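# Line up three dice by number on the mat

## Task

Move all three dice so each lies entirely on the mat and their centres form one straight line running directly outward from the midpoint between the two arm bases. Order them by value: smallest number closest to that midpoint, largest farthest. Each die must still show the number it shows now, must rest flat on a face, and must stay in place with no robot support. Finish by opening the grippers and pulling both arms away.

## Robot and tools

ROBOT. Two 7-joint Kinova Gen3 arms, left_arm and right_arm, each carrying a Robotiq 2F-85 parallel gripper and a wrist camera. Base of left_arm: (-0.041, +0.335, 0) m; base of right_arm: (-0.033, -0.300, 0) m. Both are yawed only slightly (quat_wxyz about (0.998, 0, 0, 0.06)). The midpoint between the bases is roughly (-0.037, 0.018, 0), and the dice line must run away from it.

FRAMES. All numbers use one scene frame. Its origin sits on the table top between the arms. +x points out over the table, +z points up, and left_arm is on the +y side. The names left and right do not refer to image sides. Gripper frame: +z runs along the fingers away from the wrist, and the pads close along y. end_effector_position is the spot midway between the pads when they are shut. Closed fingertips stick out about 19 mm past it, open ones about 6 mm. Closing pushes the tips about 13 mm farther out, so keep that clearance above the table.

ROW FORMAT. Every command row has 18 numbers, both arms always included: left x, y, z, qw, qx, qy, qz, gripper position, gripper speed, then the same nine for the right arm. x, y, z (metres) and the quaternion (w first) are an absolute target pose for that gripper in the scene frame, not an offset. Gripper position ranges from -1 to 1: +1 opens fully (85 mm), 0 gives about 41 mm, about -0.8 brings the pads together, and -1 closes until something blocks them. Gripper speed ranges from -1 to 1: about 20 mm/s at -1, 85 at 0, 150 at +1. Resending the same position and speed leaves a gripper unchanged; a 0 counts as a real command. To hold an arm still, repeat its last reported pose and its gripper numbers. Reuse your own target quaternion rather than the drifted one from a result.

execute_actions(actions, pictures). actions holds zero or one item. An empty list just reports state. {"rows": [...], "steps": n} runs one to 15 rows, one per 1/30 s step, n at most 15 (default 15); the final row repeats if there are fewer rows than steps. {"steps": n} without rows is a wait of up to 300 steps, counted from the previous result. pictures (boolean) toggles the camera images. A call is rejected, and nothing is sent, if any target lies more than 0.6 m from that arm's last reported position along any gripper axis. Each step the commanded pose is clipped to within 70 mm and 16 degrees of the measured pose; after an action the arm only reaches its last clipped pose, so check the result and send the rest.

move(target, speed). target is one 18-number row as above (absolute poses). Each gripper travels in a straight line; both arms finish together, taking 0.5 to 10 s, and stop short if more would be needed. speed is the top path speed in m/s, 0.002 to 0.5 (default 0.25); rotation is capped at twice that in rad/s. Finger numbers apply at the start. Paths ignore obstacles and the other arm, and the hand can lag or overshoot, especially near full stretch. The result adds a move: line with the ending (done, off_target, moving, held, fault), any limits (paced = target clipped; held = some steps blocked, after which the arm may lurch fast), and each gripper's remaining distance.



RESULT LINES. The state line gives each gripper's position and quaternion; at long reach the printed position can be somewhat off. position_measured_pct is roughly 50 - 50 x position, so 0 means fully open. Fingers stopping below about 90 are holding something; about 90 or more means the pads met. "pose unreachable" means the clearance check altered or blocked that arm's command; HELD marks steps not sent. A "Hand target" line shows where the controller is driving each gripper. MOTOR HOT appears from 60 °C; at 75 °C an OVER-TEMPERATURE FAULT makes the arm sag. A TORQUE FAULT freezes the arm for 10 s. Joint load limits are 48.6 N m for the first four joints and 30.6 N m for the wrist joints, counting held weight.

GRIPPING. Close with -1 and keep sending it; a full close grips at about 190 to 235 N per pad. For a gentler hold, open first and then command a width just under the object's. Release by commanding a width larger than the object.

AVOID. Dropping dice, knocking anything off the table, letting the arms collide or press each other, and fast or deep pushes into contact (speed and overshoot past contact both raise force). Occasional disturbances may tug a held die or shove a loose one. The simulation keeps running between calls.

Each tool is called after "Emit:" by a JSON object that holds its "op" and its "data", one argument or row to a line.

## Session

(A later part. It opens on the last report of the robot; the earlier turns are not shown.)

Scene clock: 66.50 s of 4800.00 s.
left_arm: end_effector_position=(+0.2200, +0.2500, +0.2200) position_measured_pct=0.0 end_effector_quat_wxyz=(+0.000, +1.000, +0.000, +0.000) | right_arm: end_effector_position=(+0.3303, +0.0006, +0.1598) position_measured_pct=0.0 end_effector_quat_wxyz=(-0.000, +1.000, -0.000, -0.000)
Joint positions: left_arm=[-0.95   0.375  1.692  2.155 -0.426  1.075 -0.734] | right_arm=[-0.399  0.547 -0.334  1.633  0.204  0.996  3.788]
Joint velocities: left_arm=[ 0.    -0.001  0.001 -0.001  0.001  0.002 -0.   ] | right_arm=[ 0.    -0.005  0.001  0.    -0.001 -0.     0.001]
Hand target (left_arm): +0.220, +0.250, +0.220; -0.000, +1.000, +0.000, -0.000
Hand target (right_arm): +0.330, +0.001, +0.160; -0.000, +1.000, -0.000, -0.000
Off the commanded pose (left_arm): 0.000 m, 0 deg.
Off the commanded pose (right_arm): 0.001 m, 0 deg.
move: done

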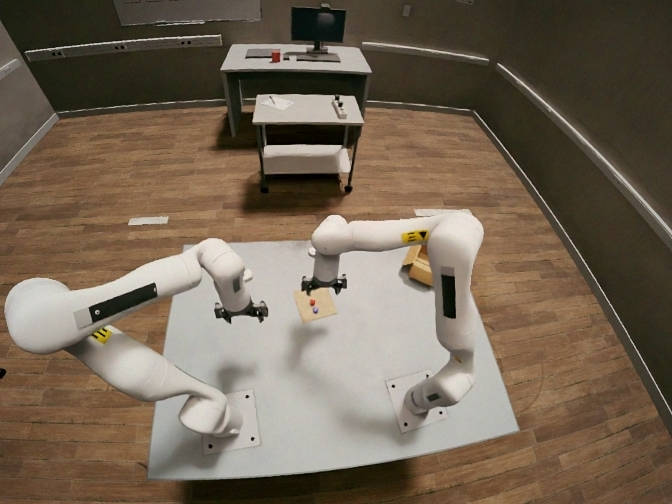

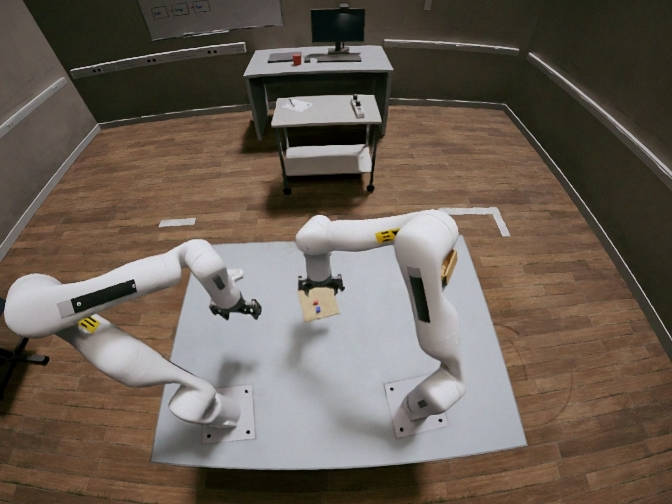

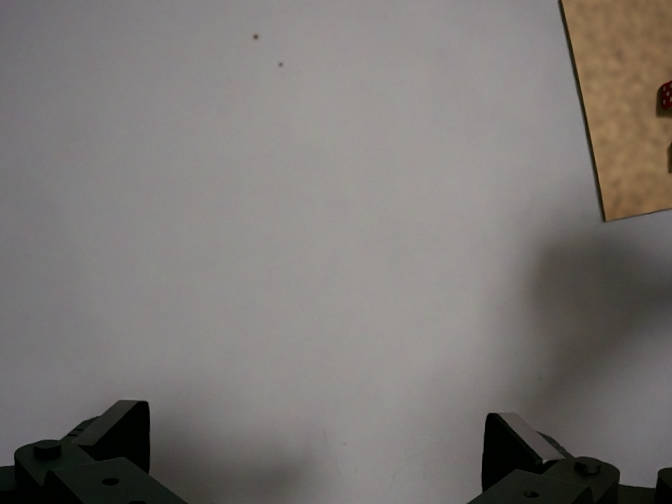

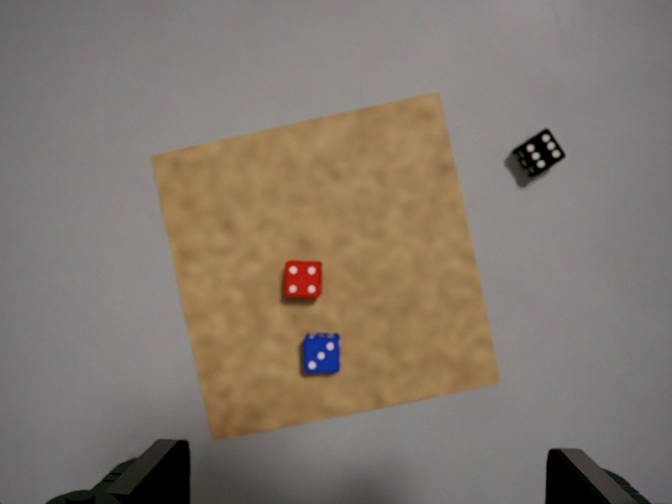

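Emit:
{"op": "move", "data": {
  "target": [0.22,0.25,0.22,0,1,0,0,1,1, 0.375,0.029,0.06,0,1,0,0,1,1],
  "speed": 0.2
}}

Emit:
{"op": "move", "data": {
  "target": [0.22,0.25,0.22,0,1,0,0,1,1, 0.375,0.029,0.022,0,1,0,0,1,1],
  "speed": 0.1
}}

Emit:
{"op": "move", "data": {
  "target": [0.22,0.25,0.22,0,1,0,0,1,1, 0.375,0.029,0.022,0,1,0,0,-1,1]
}}

Emit:
{"op": "move", "data": {
  "target": [0.22,0.25,0.22,0,1,0,0,1,1, 0.375,0.025,0.03,0,1,0,0,-1,1],
  "speed": 0.05
}}

Emit:
{"op": "move", "data": {
  "target": [0.22,0.25,0.22,0,1,0,0,1,1, 0.375,0.0215,0.025,0,1,0,0,-1,1],
  "speed": 0.05
}}

Emit:
{"op": "move", "data": {
  "target": [0.22,0.25,0.22,0,1,0,0,1,1, 0.375,0.0215,0.025,0,1,0,0,1,1]
}}

Emit:
{"op": "move", "data": {
  "target": [0.22,0.25,0.22,0,1,0,0,1,1, 0.375,0.0215,0.09,0,1,0,0,1,1]
}}

Emit:
{"op": "move", "data": {
  "target": [0.22,0.25,0.22,0,1,0,0,1,1, 0.425,-0.085,0.08,0,0.966,0.259,0,1,1]
}}

Scene clock: 74.50 s of 4800.00 s.
left_arm: end_effector_position=(+0.2200, +0.2500, +0.2200) position_measured_pct=0.0 end_effector_quat_wxyz=(+0.000, +1.000, +0.000, +0.000) | right_arm: end_effector_position=(+0.3749, +0.0286, +0.0603) position_measured_pct=0.0 end_effector_quat_wxyz=(-0.000, +1.000, +0.000, +0.000)
Joint positions: left_arm=[-0.95   0.375  1.692  2.155 -0.426  1.075 -0.734] | right_arm=[-0.43   0.788 -0.288  1.542  0.272  0.85   3.771]
Joint velocities: left_arm=[ 0.     0.     0.    -0.    -0.001 -0.    -0.001] | right_arm=[-0.001  0.009  0.    -0.002 -0.002  0.     0.   ]
Hand target (left_arm): +0.220, +0.250, +0.220; -0.000, +1.000, +0.000, -0.000
Hand target (right_arm): +0.375, +0.029, +0.060; +0.000, +1.000, +0.000, +0.000
Off the commanded pose (left_arm): 0.000 m, 0 deg.
Off the commanded pose (right_arm): 0.001 m, 0 deg.
After step 90, 4.03 s passed at rest.
move: done

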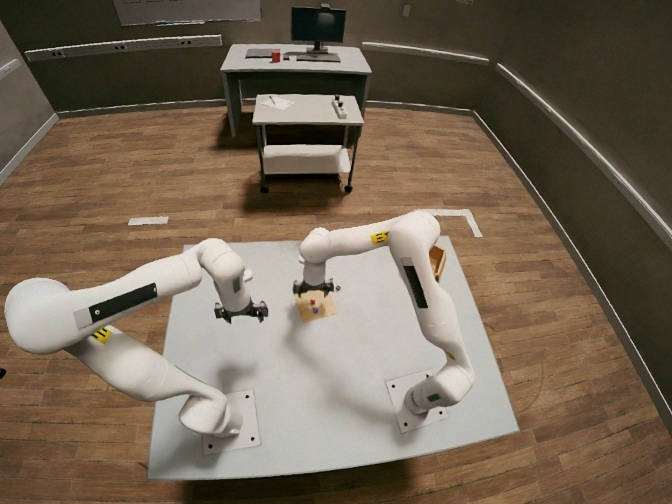

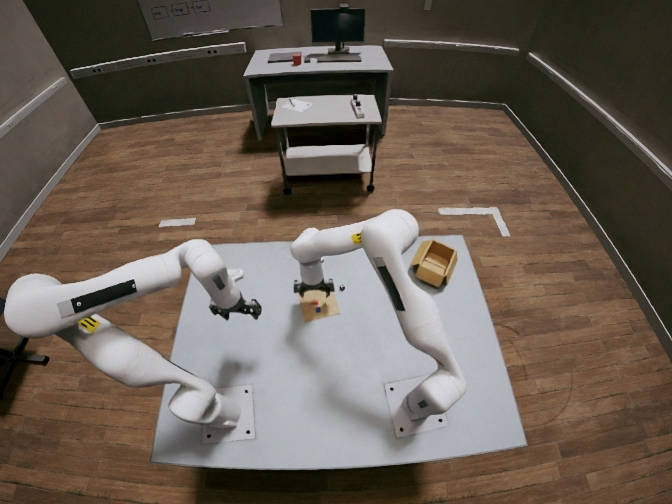

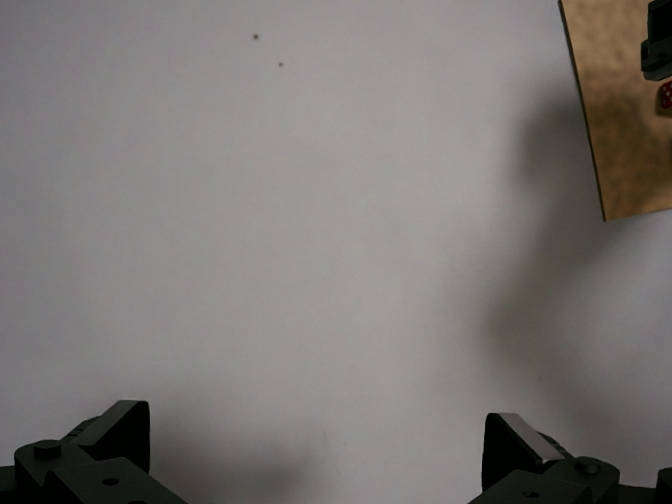

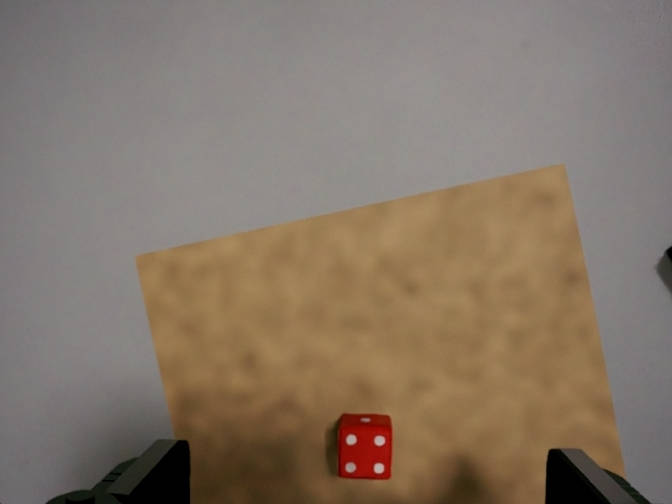

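Scene clock: 75.23 s of 4800.00 s.
left_arm: end_effector_position=(+0.2200, +0.2500, +0.2200) position_measured_pct=0.0 end_effector_quat_wxyz=(+0.000, +1.000, +0.000, +0.000) | right_arm: end_effector_position=(+0.3750, +0.0289, +0.0222) position_measured_pct=0.0 end_effector_quat_wxyz=(-0.000, +1.000, +0.000, +0.000)
Joint positions: left_arm=[-0.95   0.375  1.692  2.155 -0.426  1.075 -0.734] | right_arm=[-0.44   0.852 -0.27   1.561  0.293  0.769  3.754]
Joint velocities: left_arm=[-0.     0.     0.     0.001 -0.002  0.001 -0.001] | right_arm=[ 0.     0.003  0.     0.001 -0.001 -0.     0.001]
Hand target (left_arm): +0.220, +0.250, +0.220; -0.000, +1.000, +0.000, -0.000
Hand target (right_arm): +0.375, +0.029, +0.022; +0.000, +1.000, +0.000, +0.000
Off the commanded pose (left_arm): 0.000 m, 0 deg.
Off the commanded pose (right_arm): 0.000 m, 0 deg.
move: done

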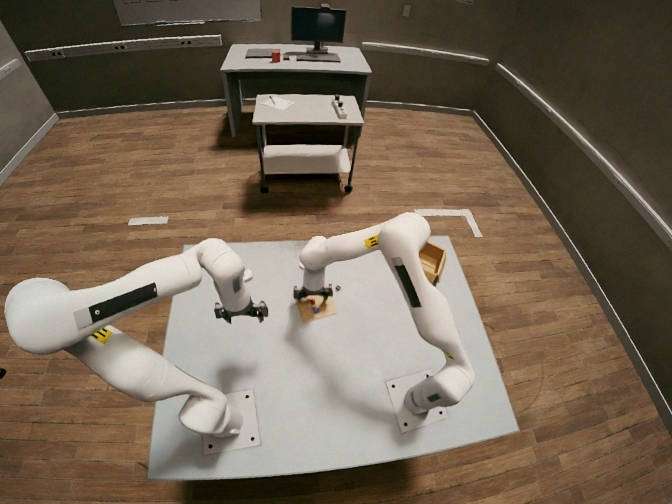

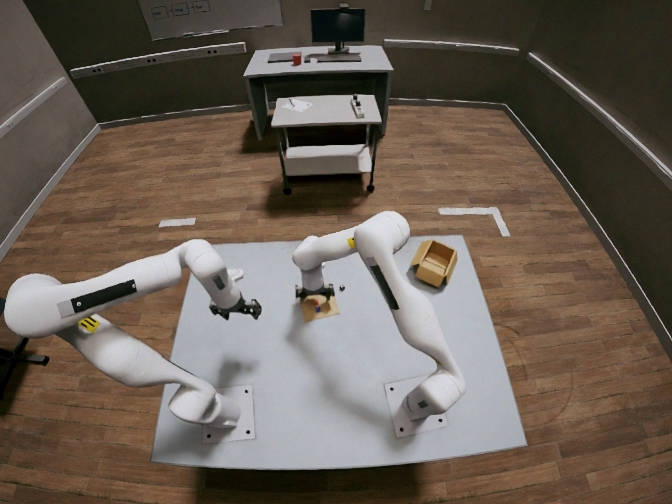

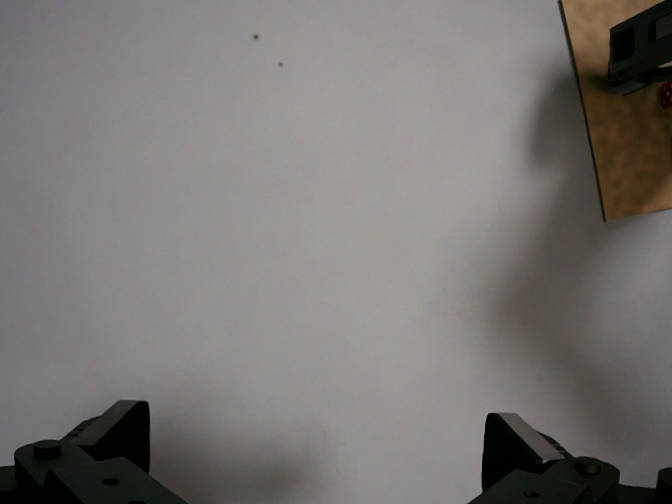

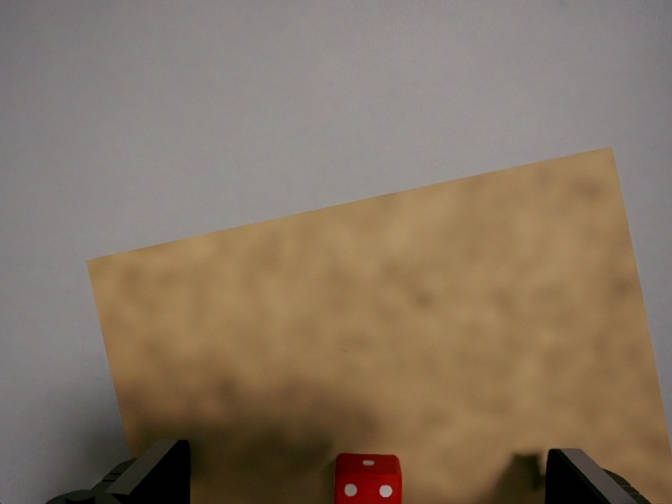

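Scene clock: 76.03 s of 4800.00 s.
left_arm: end_effector_position=(+0.2200, +0.2500, +0.2200) position_measured_pct=0.0 end_effector_quat_wxyz=(+0.000, +1.000, +0.000, +0.000) | right_arm: end_effector_position=(+0.3752, +0.0291, +0.0224) position_measured_pct=80.2 end_effector_quat_wxyz=(-0.000, +1.000, -0.000, +0.000)
Joint positions: left_arm=[-0.95   0.375  1.692  2.155 -0.426  1.075 -0.734] | right_arm=[-0.44   0.852 -0.27   1.56   0.293  0.769  3.754]
Joint velocities: left_arm=[-0.     0.001  0.    -0.     0.    -0.001 -0.001] | right_arm=[ 0.001 -0.001  0.     0.001 -0.    -0.     0.001]
Hand target (left_arm): +0.220, +0.250, +0.220; -0.000, +1.000, +0.000, -0.000
Hand target (right_arm): +0.375, +0.029, +0.022; +0.000, +1.000, +0.000, +0.000
Off the commanded pose (left_arm): 0.000 m, 0 deg.
Off the commanded pose (right_arm): 0.000 m, 0 deg.
move: done

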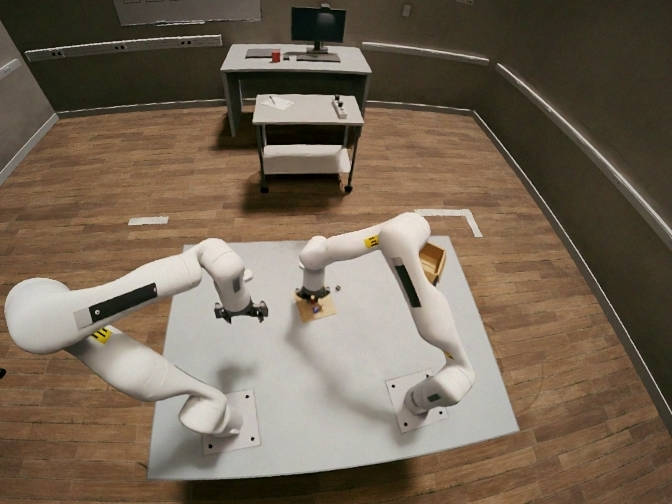

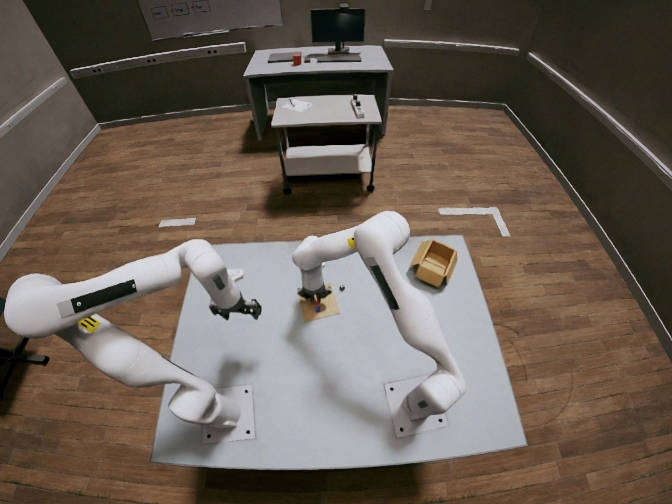

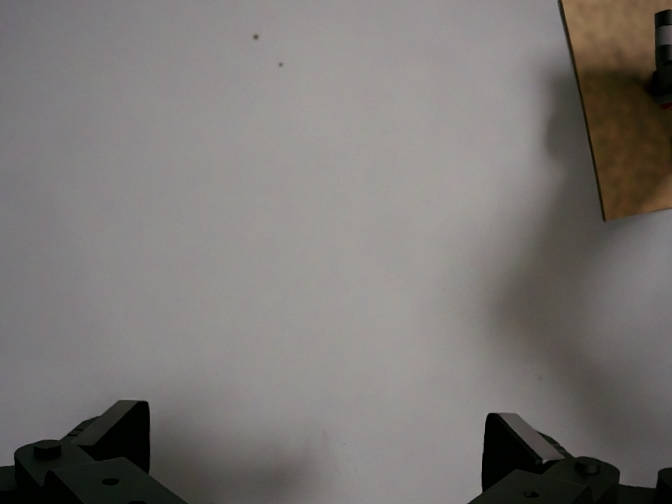

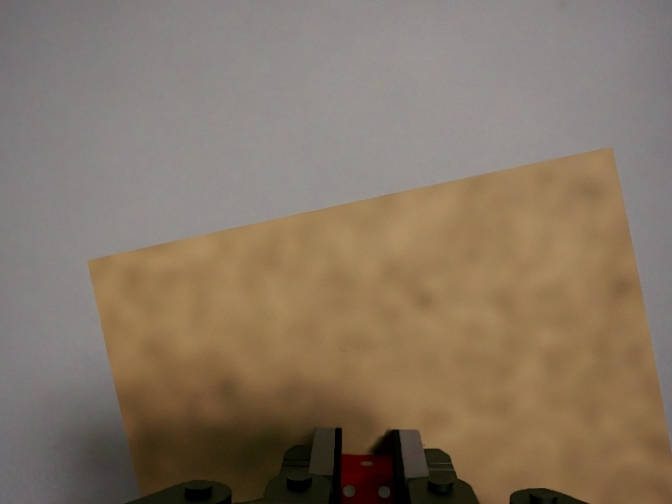

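Scene clock: 76.73 s of 4800.00 s.
left_arm: end_effector_position=(+0.2200, +0.2500, +0.2200) position_measured_pct=0.0 end_effector_quat_wxyz=(+0.000, +1.000, +0.000, +0.000) | right_arm: end_effector_position=(+0.3750, +0.0251, +0.0299) position_measured_pct=80.2 end_effector_quat_wxyz=(+0.000, +1.000, +0.000, -0.000)
Joint positions: left_arm=[-0.95   0.375  1.692  2.155 -0.426  1.075 -0.734] | right_arm=[-0.431  0.835 -0.274  1.566  0.289  0.78   3.761]
Joint velocities: left_arm=[-0.001  0.    -0.001  0.001 -0.001 -0.001 -0.   ] | right_arm=[ 0.001 -0.003 -0.     0.    -0.001 -0.     0.   ]
Hand target (left_arm): +0.220, +0.250, +0.220; -0.000, +1.000, +0.000, -0.000
Hand target (right_arm): +0.375, +0.025, +0.030; -0.000, +1.000, -0.000, -0.000
Off the commanded pose (left_arm): 0.000 m, 0 deg.
Off the commanded pose (right_arm): 0.000 m, 0 deg.
move: done

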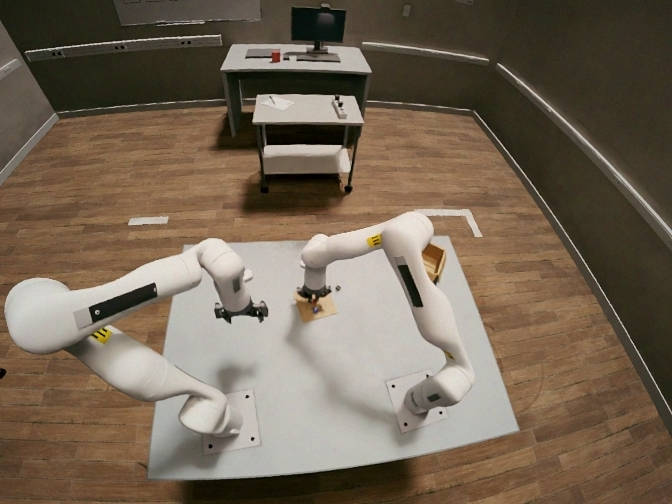

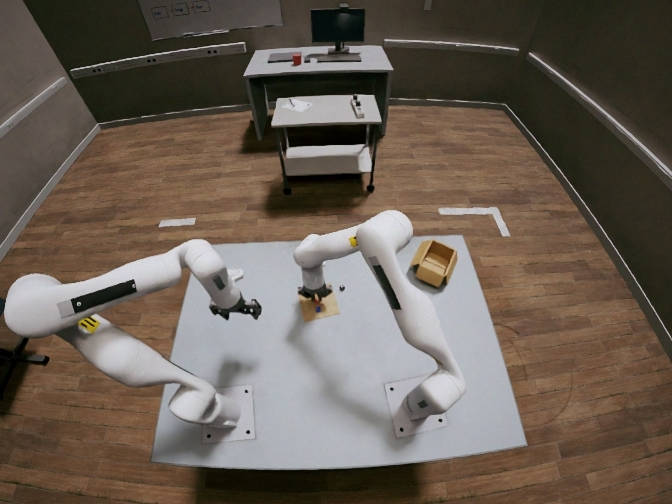

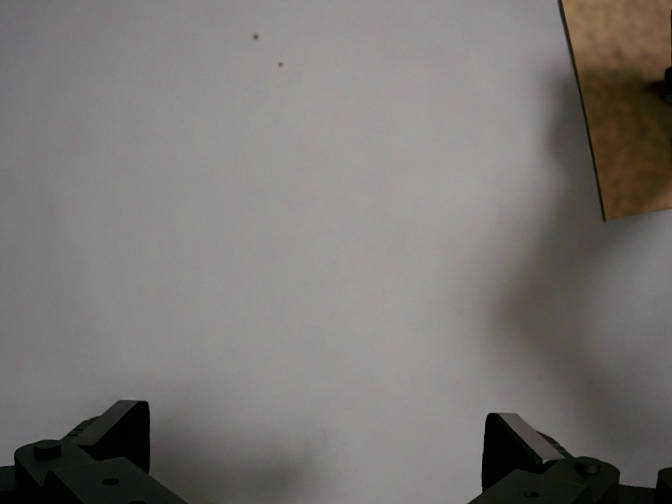

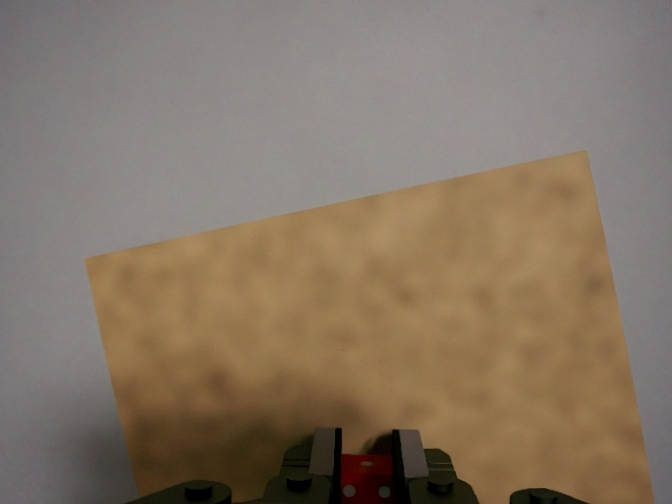

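Scene clock: 77.43 s of 4800.00 s.
left_arm: end_effector_position=(+0.2200, +0.2500, +0.2200) position_measured_pct=0.0 end_effector_quat_wxyz=(+0.000, +1.000, +0.000, +0.000) | right_arm: end_effector_position=(+0.3750, +0.0215, +0.0250) position_measured_pct=80.2 end_effector_quat_wxyz=(-0.000, +1.000, +0.000, -0.000)
Joint positions: left_arm=[-0.95   0.375  1.692  2.155 -0.426  1.075 -0.734] | right_arm=[-0.427  0.84  -0.272  1.577  0.293  0.765  3.762]
Joint velocities: left_arm=[-0.001 -0.    -0.002 -0.001 -0.     0.     0.001] | right_arm=[ 0.    -0.    -0.    -0.001 -0.002 -0.     0.001]
Hand target (left_arm): +0.220, +0.250, +0.220; -0.000, +1.000, +0.000, -0.000
Hand target (right_arm): +0.375, +0.021, +0.025; -0.000, +1.000, +0.000, -0.000
Off the commanded pose (left_arm): 0.000 m, 0 deg.
Off the commanded pose (right_arm): 0.000 m, 0 deg.
move: done

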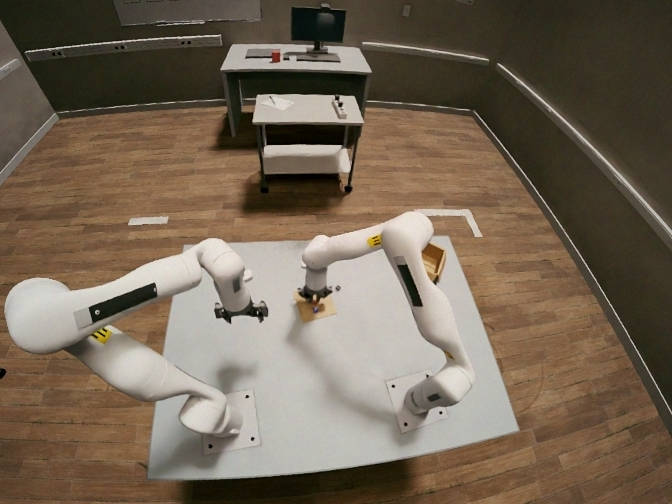

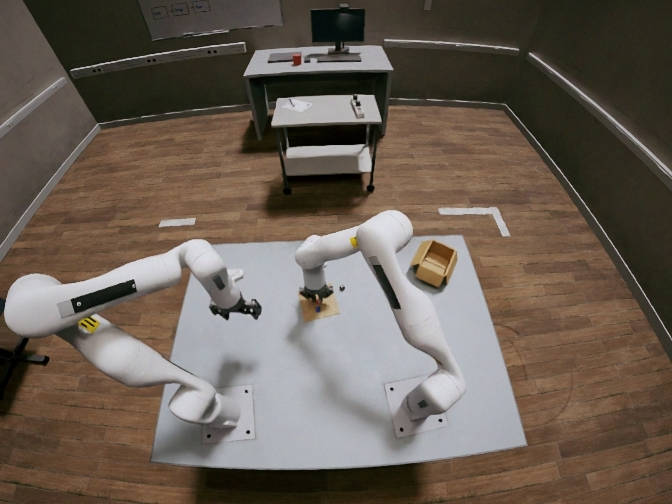

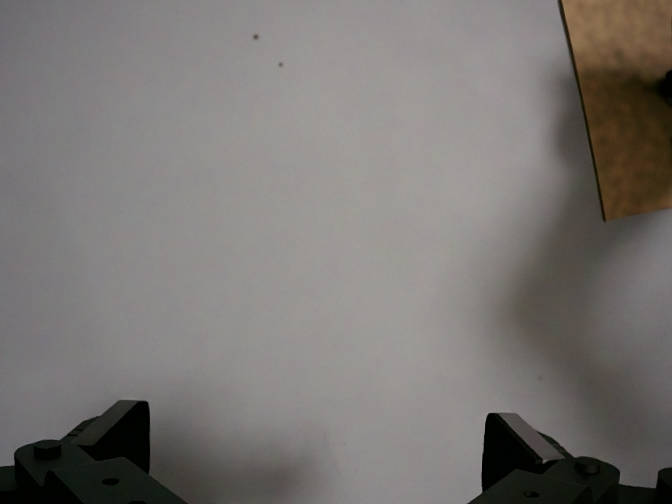

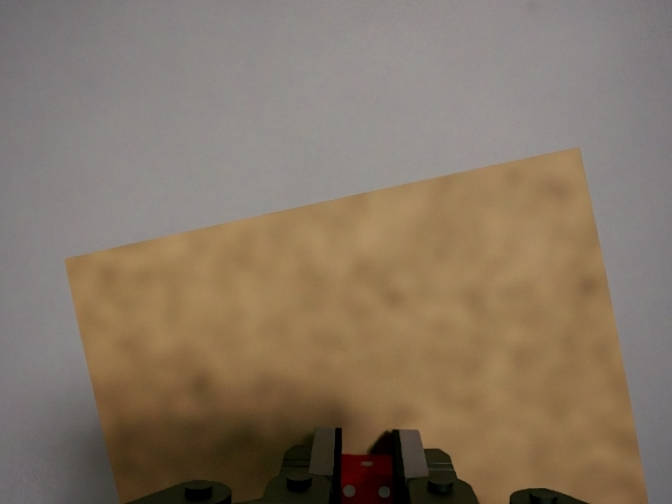

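Scene clock: 78.33 s of 4800.00 s.
left_arm: end_effector_position=(+0.2200, +0.2500, +0.2200) position_measured_pct=0.0 end_effector_quat_wxyz=(+0.000, +1.000, +0.000, +0.000) | right_arm: end_effector_position=(+0.3750, +0.0215, +0.0250) position_measured_pct=0.0 end_effector_quat_wxyz=(-0.000, +1.000, -0.000, +0.000)
Joint positions: left_arm=[-0.95   0.375  1.692  2.155 -0.426  1.075 -0.734] | right_arm=[-0.427  0.84  -0.272  1.577  0.293  0.765  3.762]
Joint velocities: left_arm=[-0.    -0.    -0.001  0.     0.    -0.     0.   ] | right_arm=[-0.001  0.002  0.001 -0.001  0.    -0.    -0.001]
Hand target (left_arm): +0.220, +0.250, +0.220; -0.000, +1.000, +0.000, -0.000
Hand target (right_arm): +0.375, +0.021, +0.025; +0.000, +1.000, +0.000, +0.000
Off the commanded pose (left_arm): 0.000 m, 0 deg.
Off the commanded pose (right_arm): 0.000 m, 0 deg.
move: done

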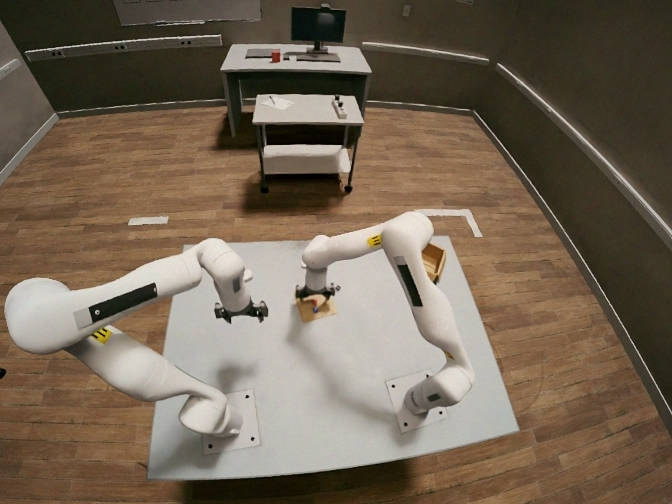

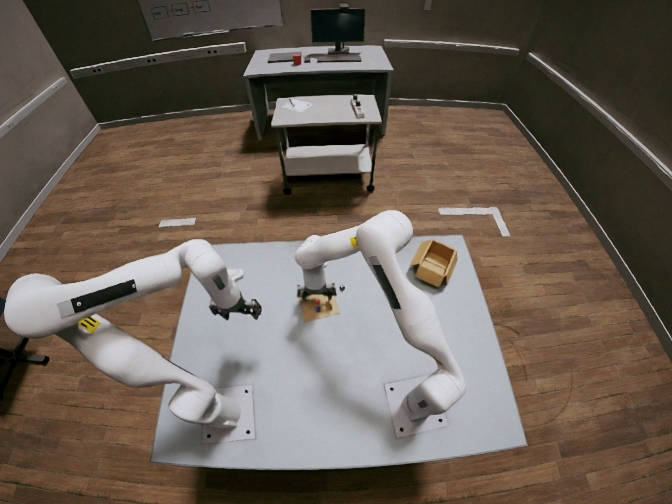

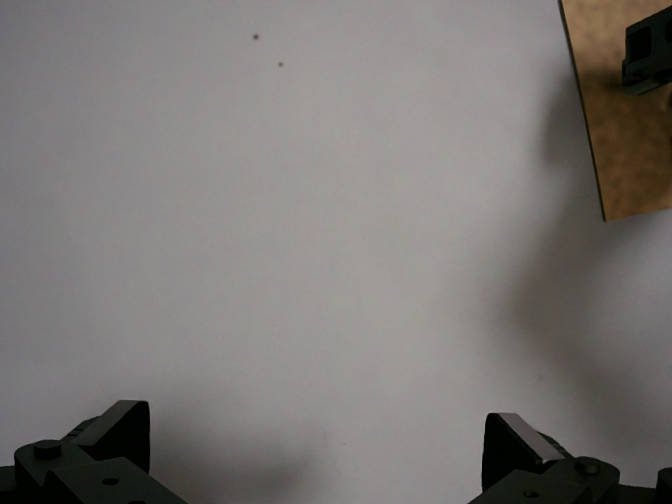

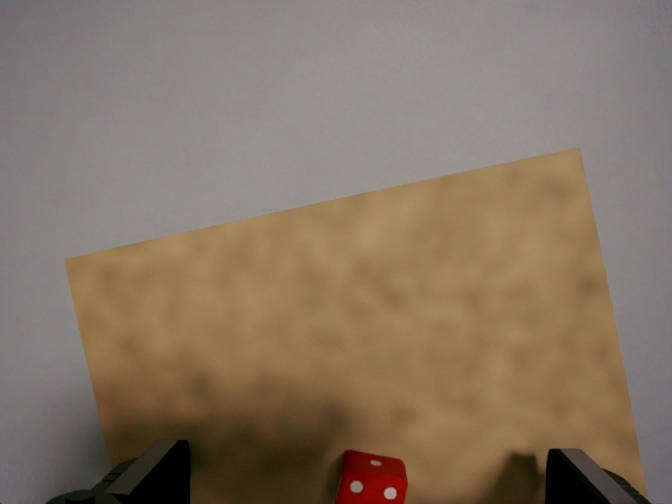

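Scene clock: 79.07 s of 4800.00 s.
left_arm: end_effector_position=(+0.2200, +0.2500, +0.2200) position_measured_pct=0.0 end_effector_quat_wxyz=(+0.000, +1.000, +0.000, +0.000) | right_arm: end_effector_position=(+0.3752, +0.0217, +0.0897) position_measured_pct=0.0 end_effector_quat_wxyz=(+0.000, +1.000, -0.000, -0.000)
Joint positions: left_arm=[-0.95   0.375  1.692  2.155 -0.426  1.075 -0.734] | right_arm=[-0.41   0.737 -0.301  1.534  0.255  0.91   3.793]
Joint velocities: left_arm=[ 0.001 -0.     0.    -0.     0.     0.001  0.   ] | right_arm=[-0.    -0.005  0.001  0.001 -0.001  0.     0.001]
Hand target (left_arm): +0.220, +0.250, +0.220; -0.000, +1.000, +0.000, -0.000
Hand target (right_arm): +0.375, +0.022, +0.090; -0.000, +1.000, -0.000, -0.000
Off the commanded pose (left_arm): 0.000 m, 0 deg.
Off the commanded pose (right_arm): 0.000 m, 0 deg.
move: done

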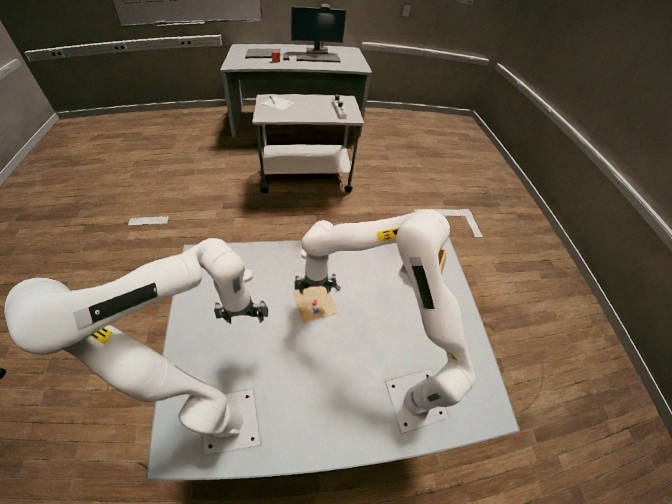

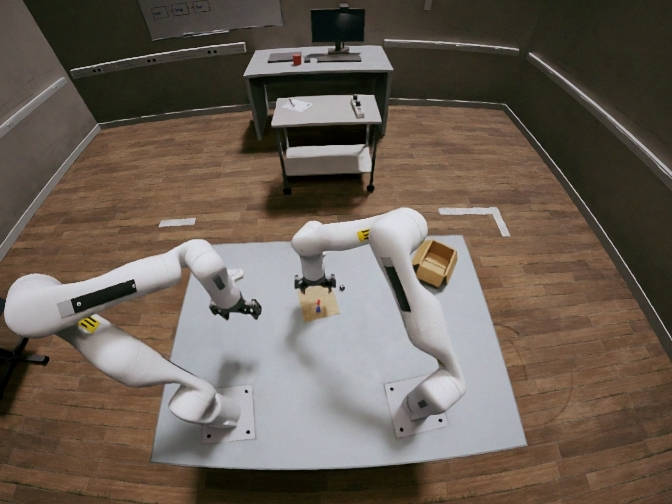

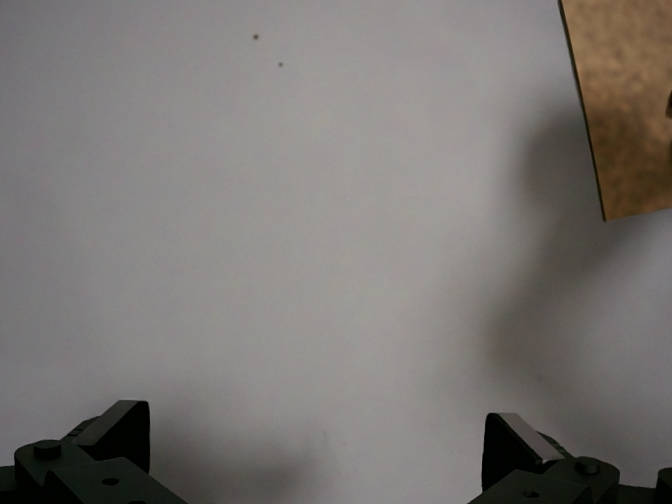

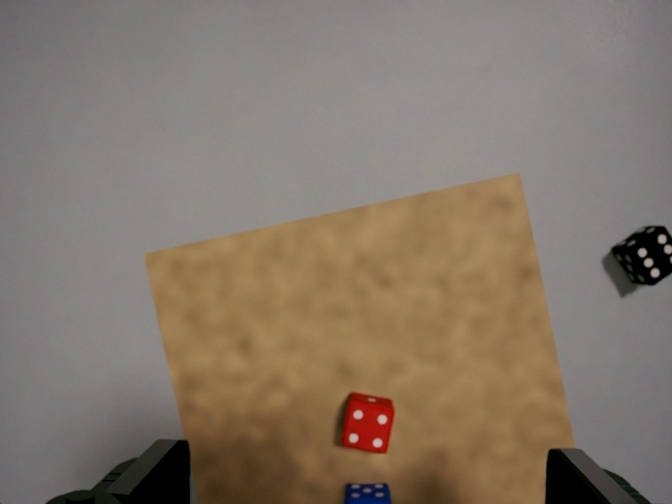

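Scene clock: 80.47 s of 4800.00 s.
left_arm: end_effector_position=(+0.2200, +0.2500, +0.2200) position_measured_pct=0.0 end_effector_quat_wxyz=(+0.000, +1.000, +0.000, +0.000) | right_arm: end_effector_position=(+0.4240, -0.0843, +0.0801) position_measured_pct=0.0 end_effector_quat_wxyz=(-0.001, +0.966, +0.260, -0.000)
Joint positions: left_arm=[-0.95   0.375  1.692  2.155 -0.426  1.075 -0.734] | right_arm=[-0.098  0.746 -0.437  1.595  0.378  0.886  4.439]
Joint velocities: left_arm=[ 0.001 -0.    -0.001  0.     0.     0.001  0.   ] | right_arm=[ 0.007  0.001  0.006  0.    -0.003 -0.001  0.003]
Hand target (left_arm): +0.220, +0.250, +0.220; -0.000, +1.000, +0.000, -0.000
Hand target (right_arm): +0.424, -0.085, +0.080; -0.001, +0.966, +0.259, -0.000
Off the commanded pose (left_arm): 0.000 m, 0 deg.
Off the commanded pose (right_arm): 0.001 m, 0 deg.
move: done

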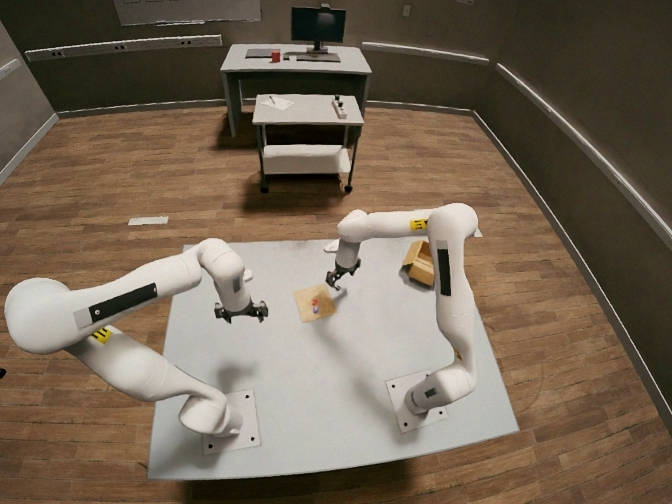

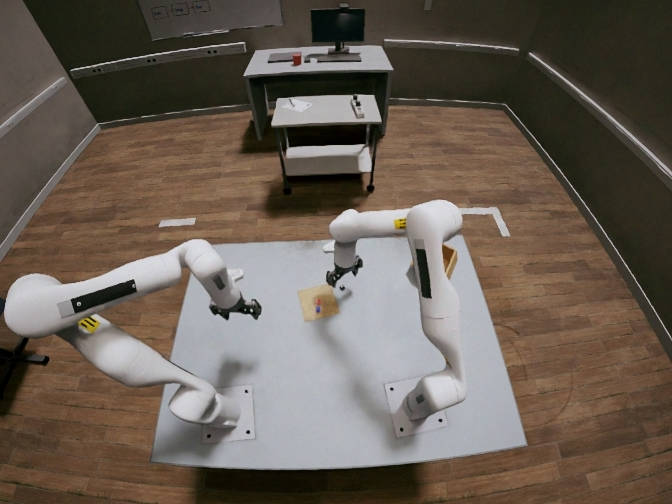

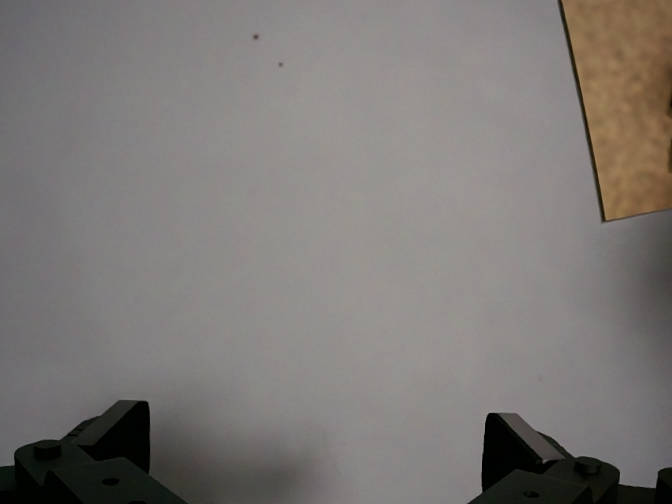

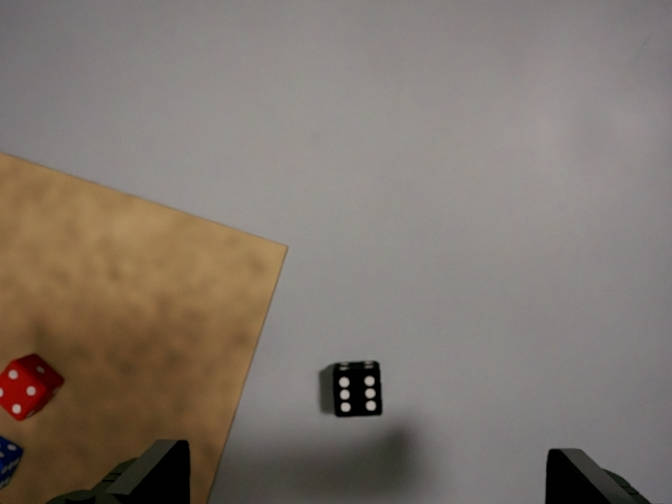

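Emit:
{"op": "move", "data": {
  "target": [0.22,0.25,0.22,0,1,0,0,1,1, 0.432,-0.074,0.05,0,0.966,0.259,0,1,1]
}}

Scene clock: 90.47 s of 4800.00 s.
left_arm: end_effector_position=(+0.2200, +0.2500, +0.2200) position_measured_pct=0.0 end_effector_quat_wxyz=(+0.000, +1.000, +0.000, +0.000) | right_arm: end_effector_position=(+0.4321, -0.0742, +0.0502) position_measured_pct=0.0 end_effector_quat_wxyz=(+0.000, +0.966, +0.259, +0.000)
Joint positions: left_arm=[-0.95   0.375  1.692  2.155 -0.426  1.075 -0.734] | right_arm=[-0.127  0.812 -0.415  1.572  0.403  0.843  4.414]
Joint velocities: left_arm=[ 0.001  0.     0.001 -0.     0.001 -0.     0.   ] | right_arm=[-0.002  0.006 -0.001 -0.002  0.     0.    -0.002]
Hand target (left_arm): +0.220, +0.250, +0.220; -0.000, +1.000, +0.000, -0.000
Hand target (right_arm): +0.432, -0.074, +0.050; +0.000, +0.966, +0.259, +0.000
Off the commanded pose (left_arm): 0.000 m, 0 deg.
Off the commanded pose (right_arm): 0.000 m, 0 deg.
After step 90, 6.30 s passed at rest.
move: done

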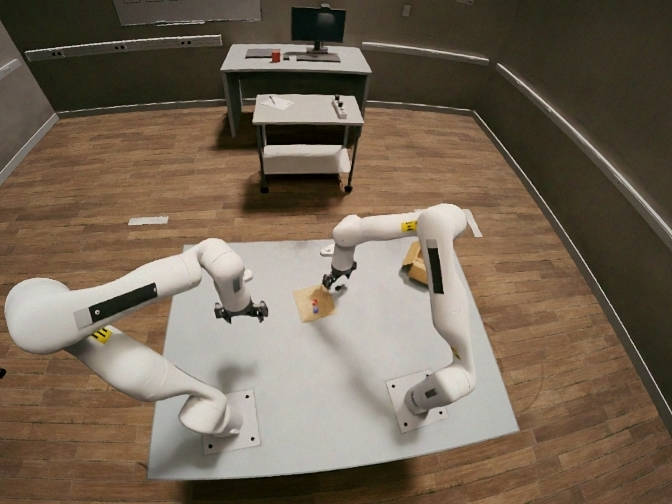

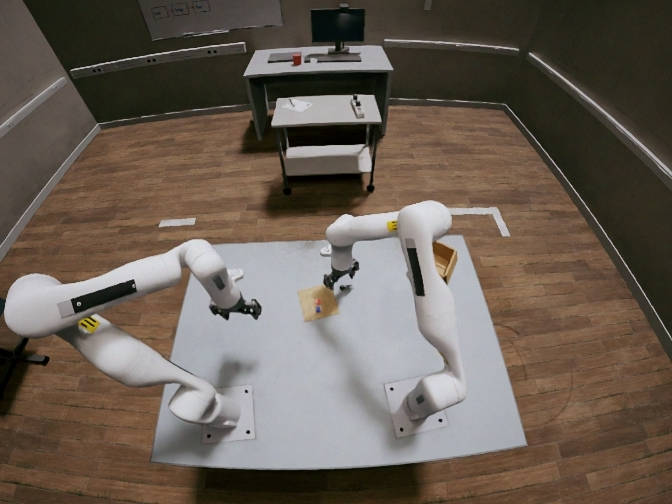

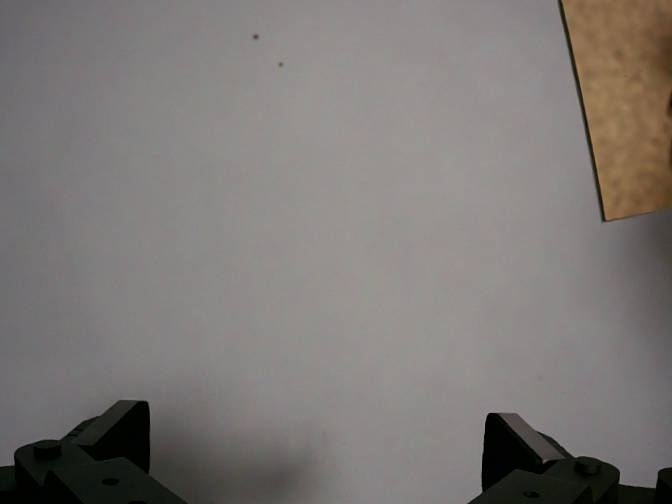

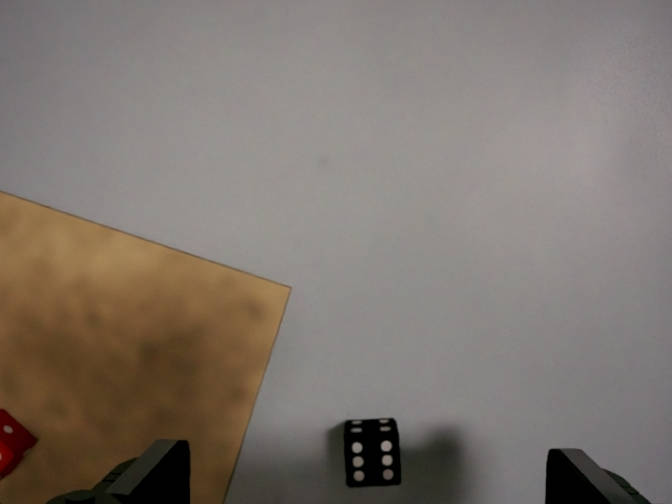

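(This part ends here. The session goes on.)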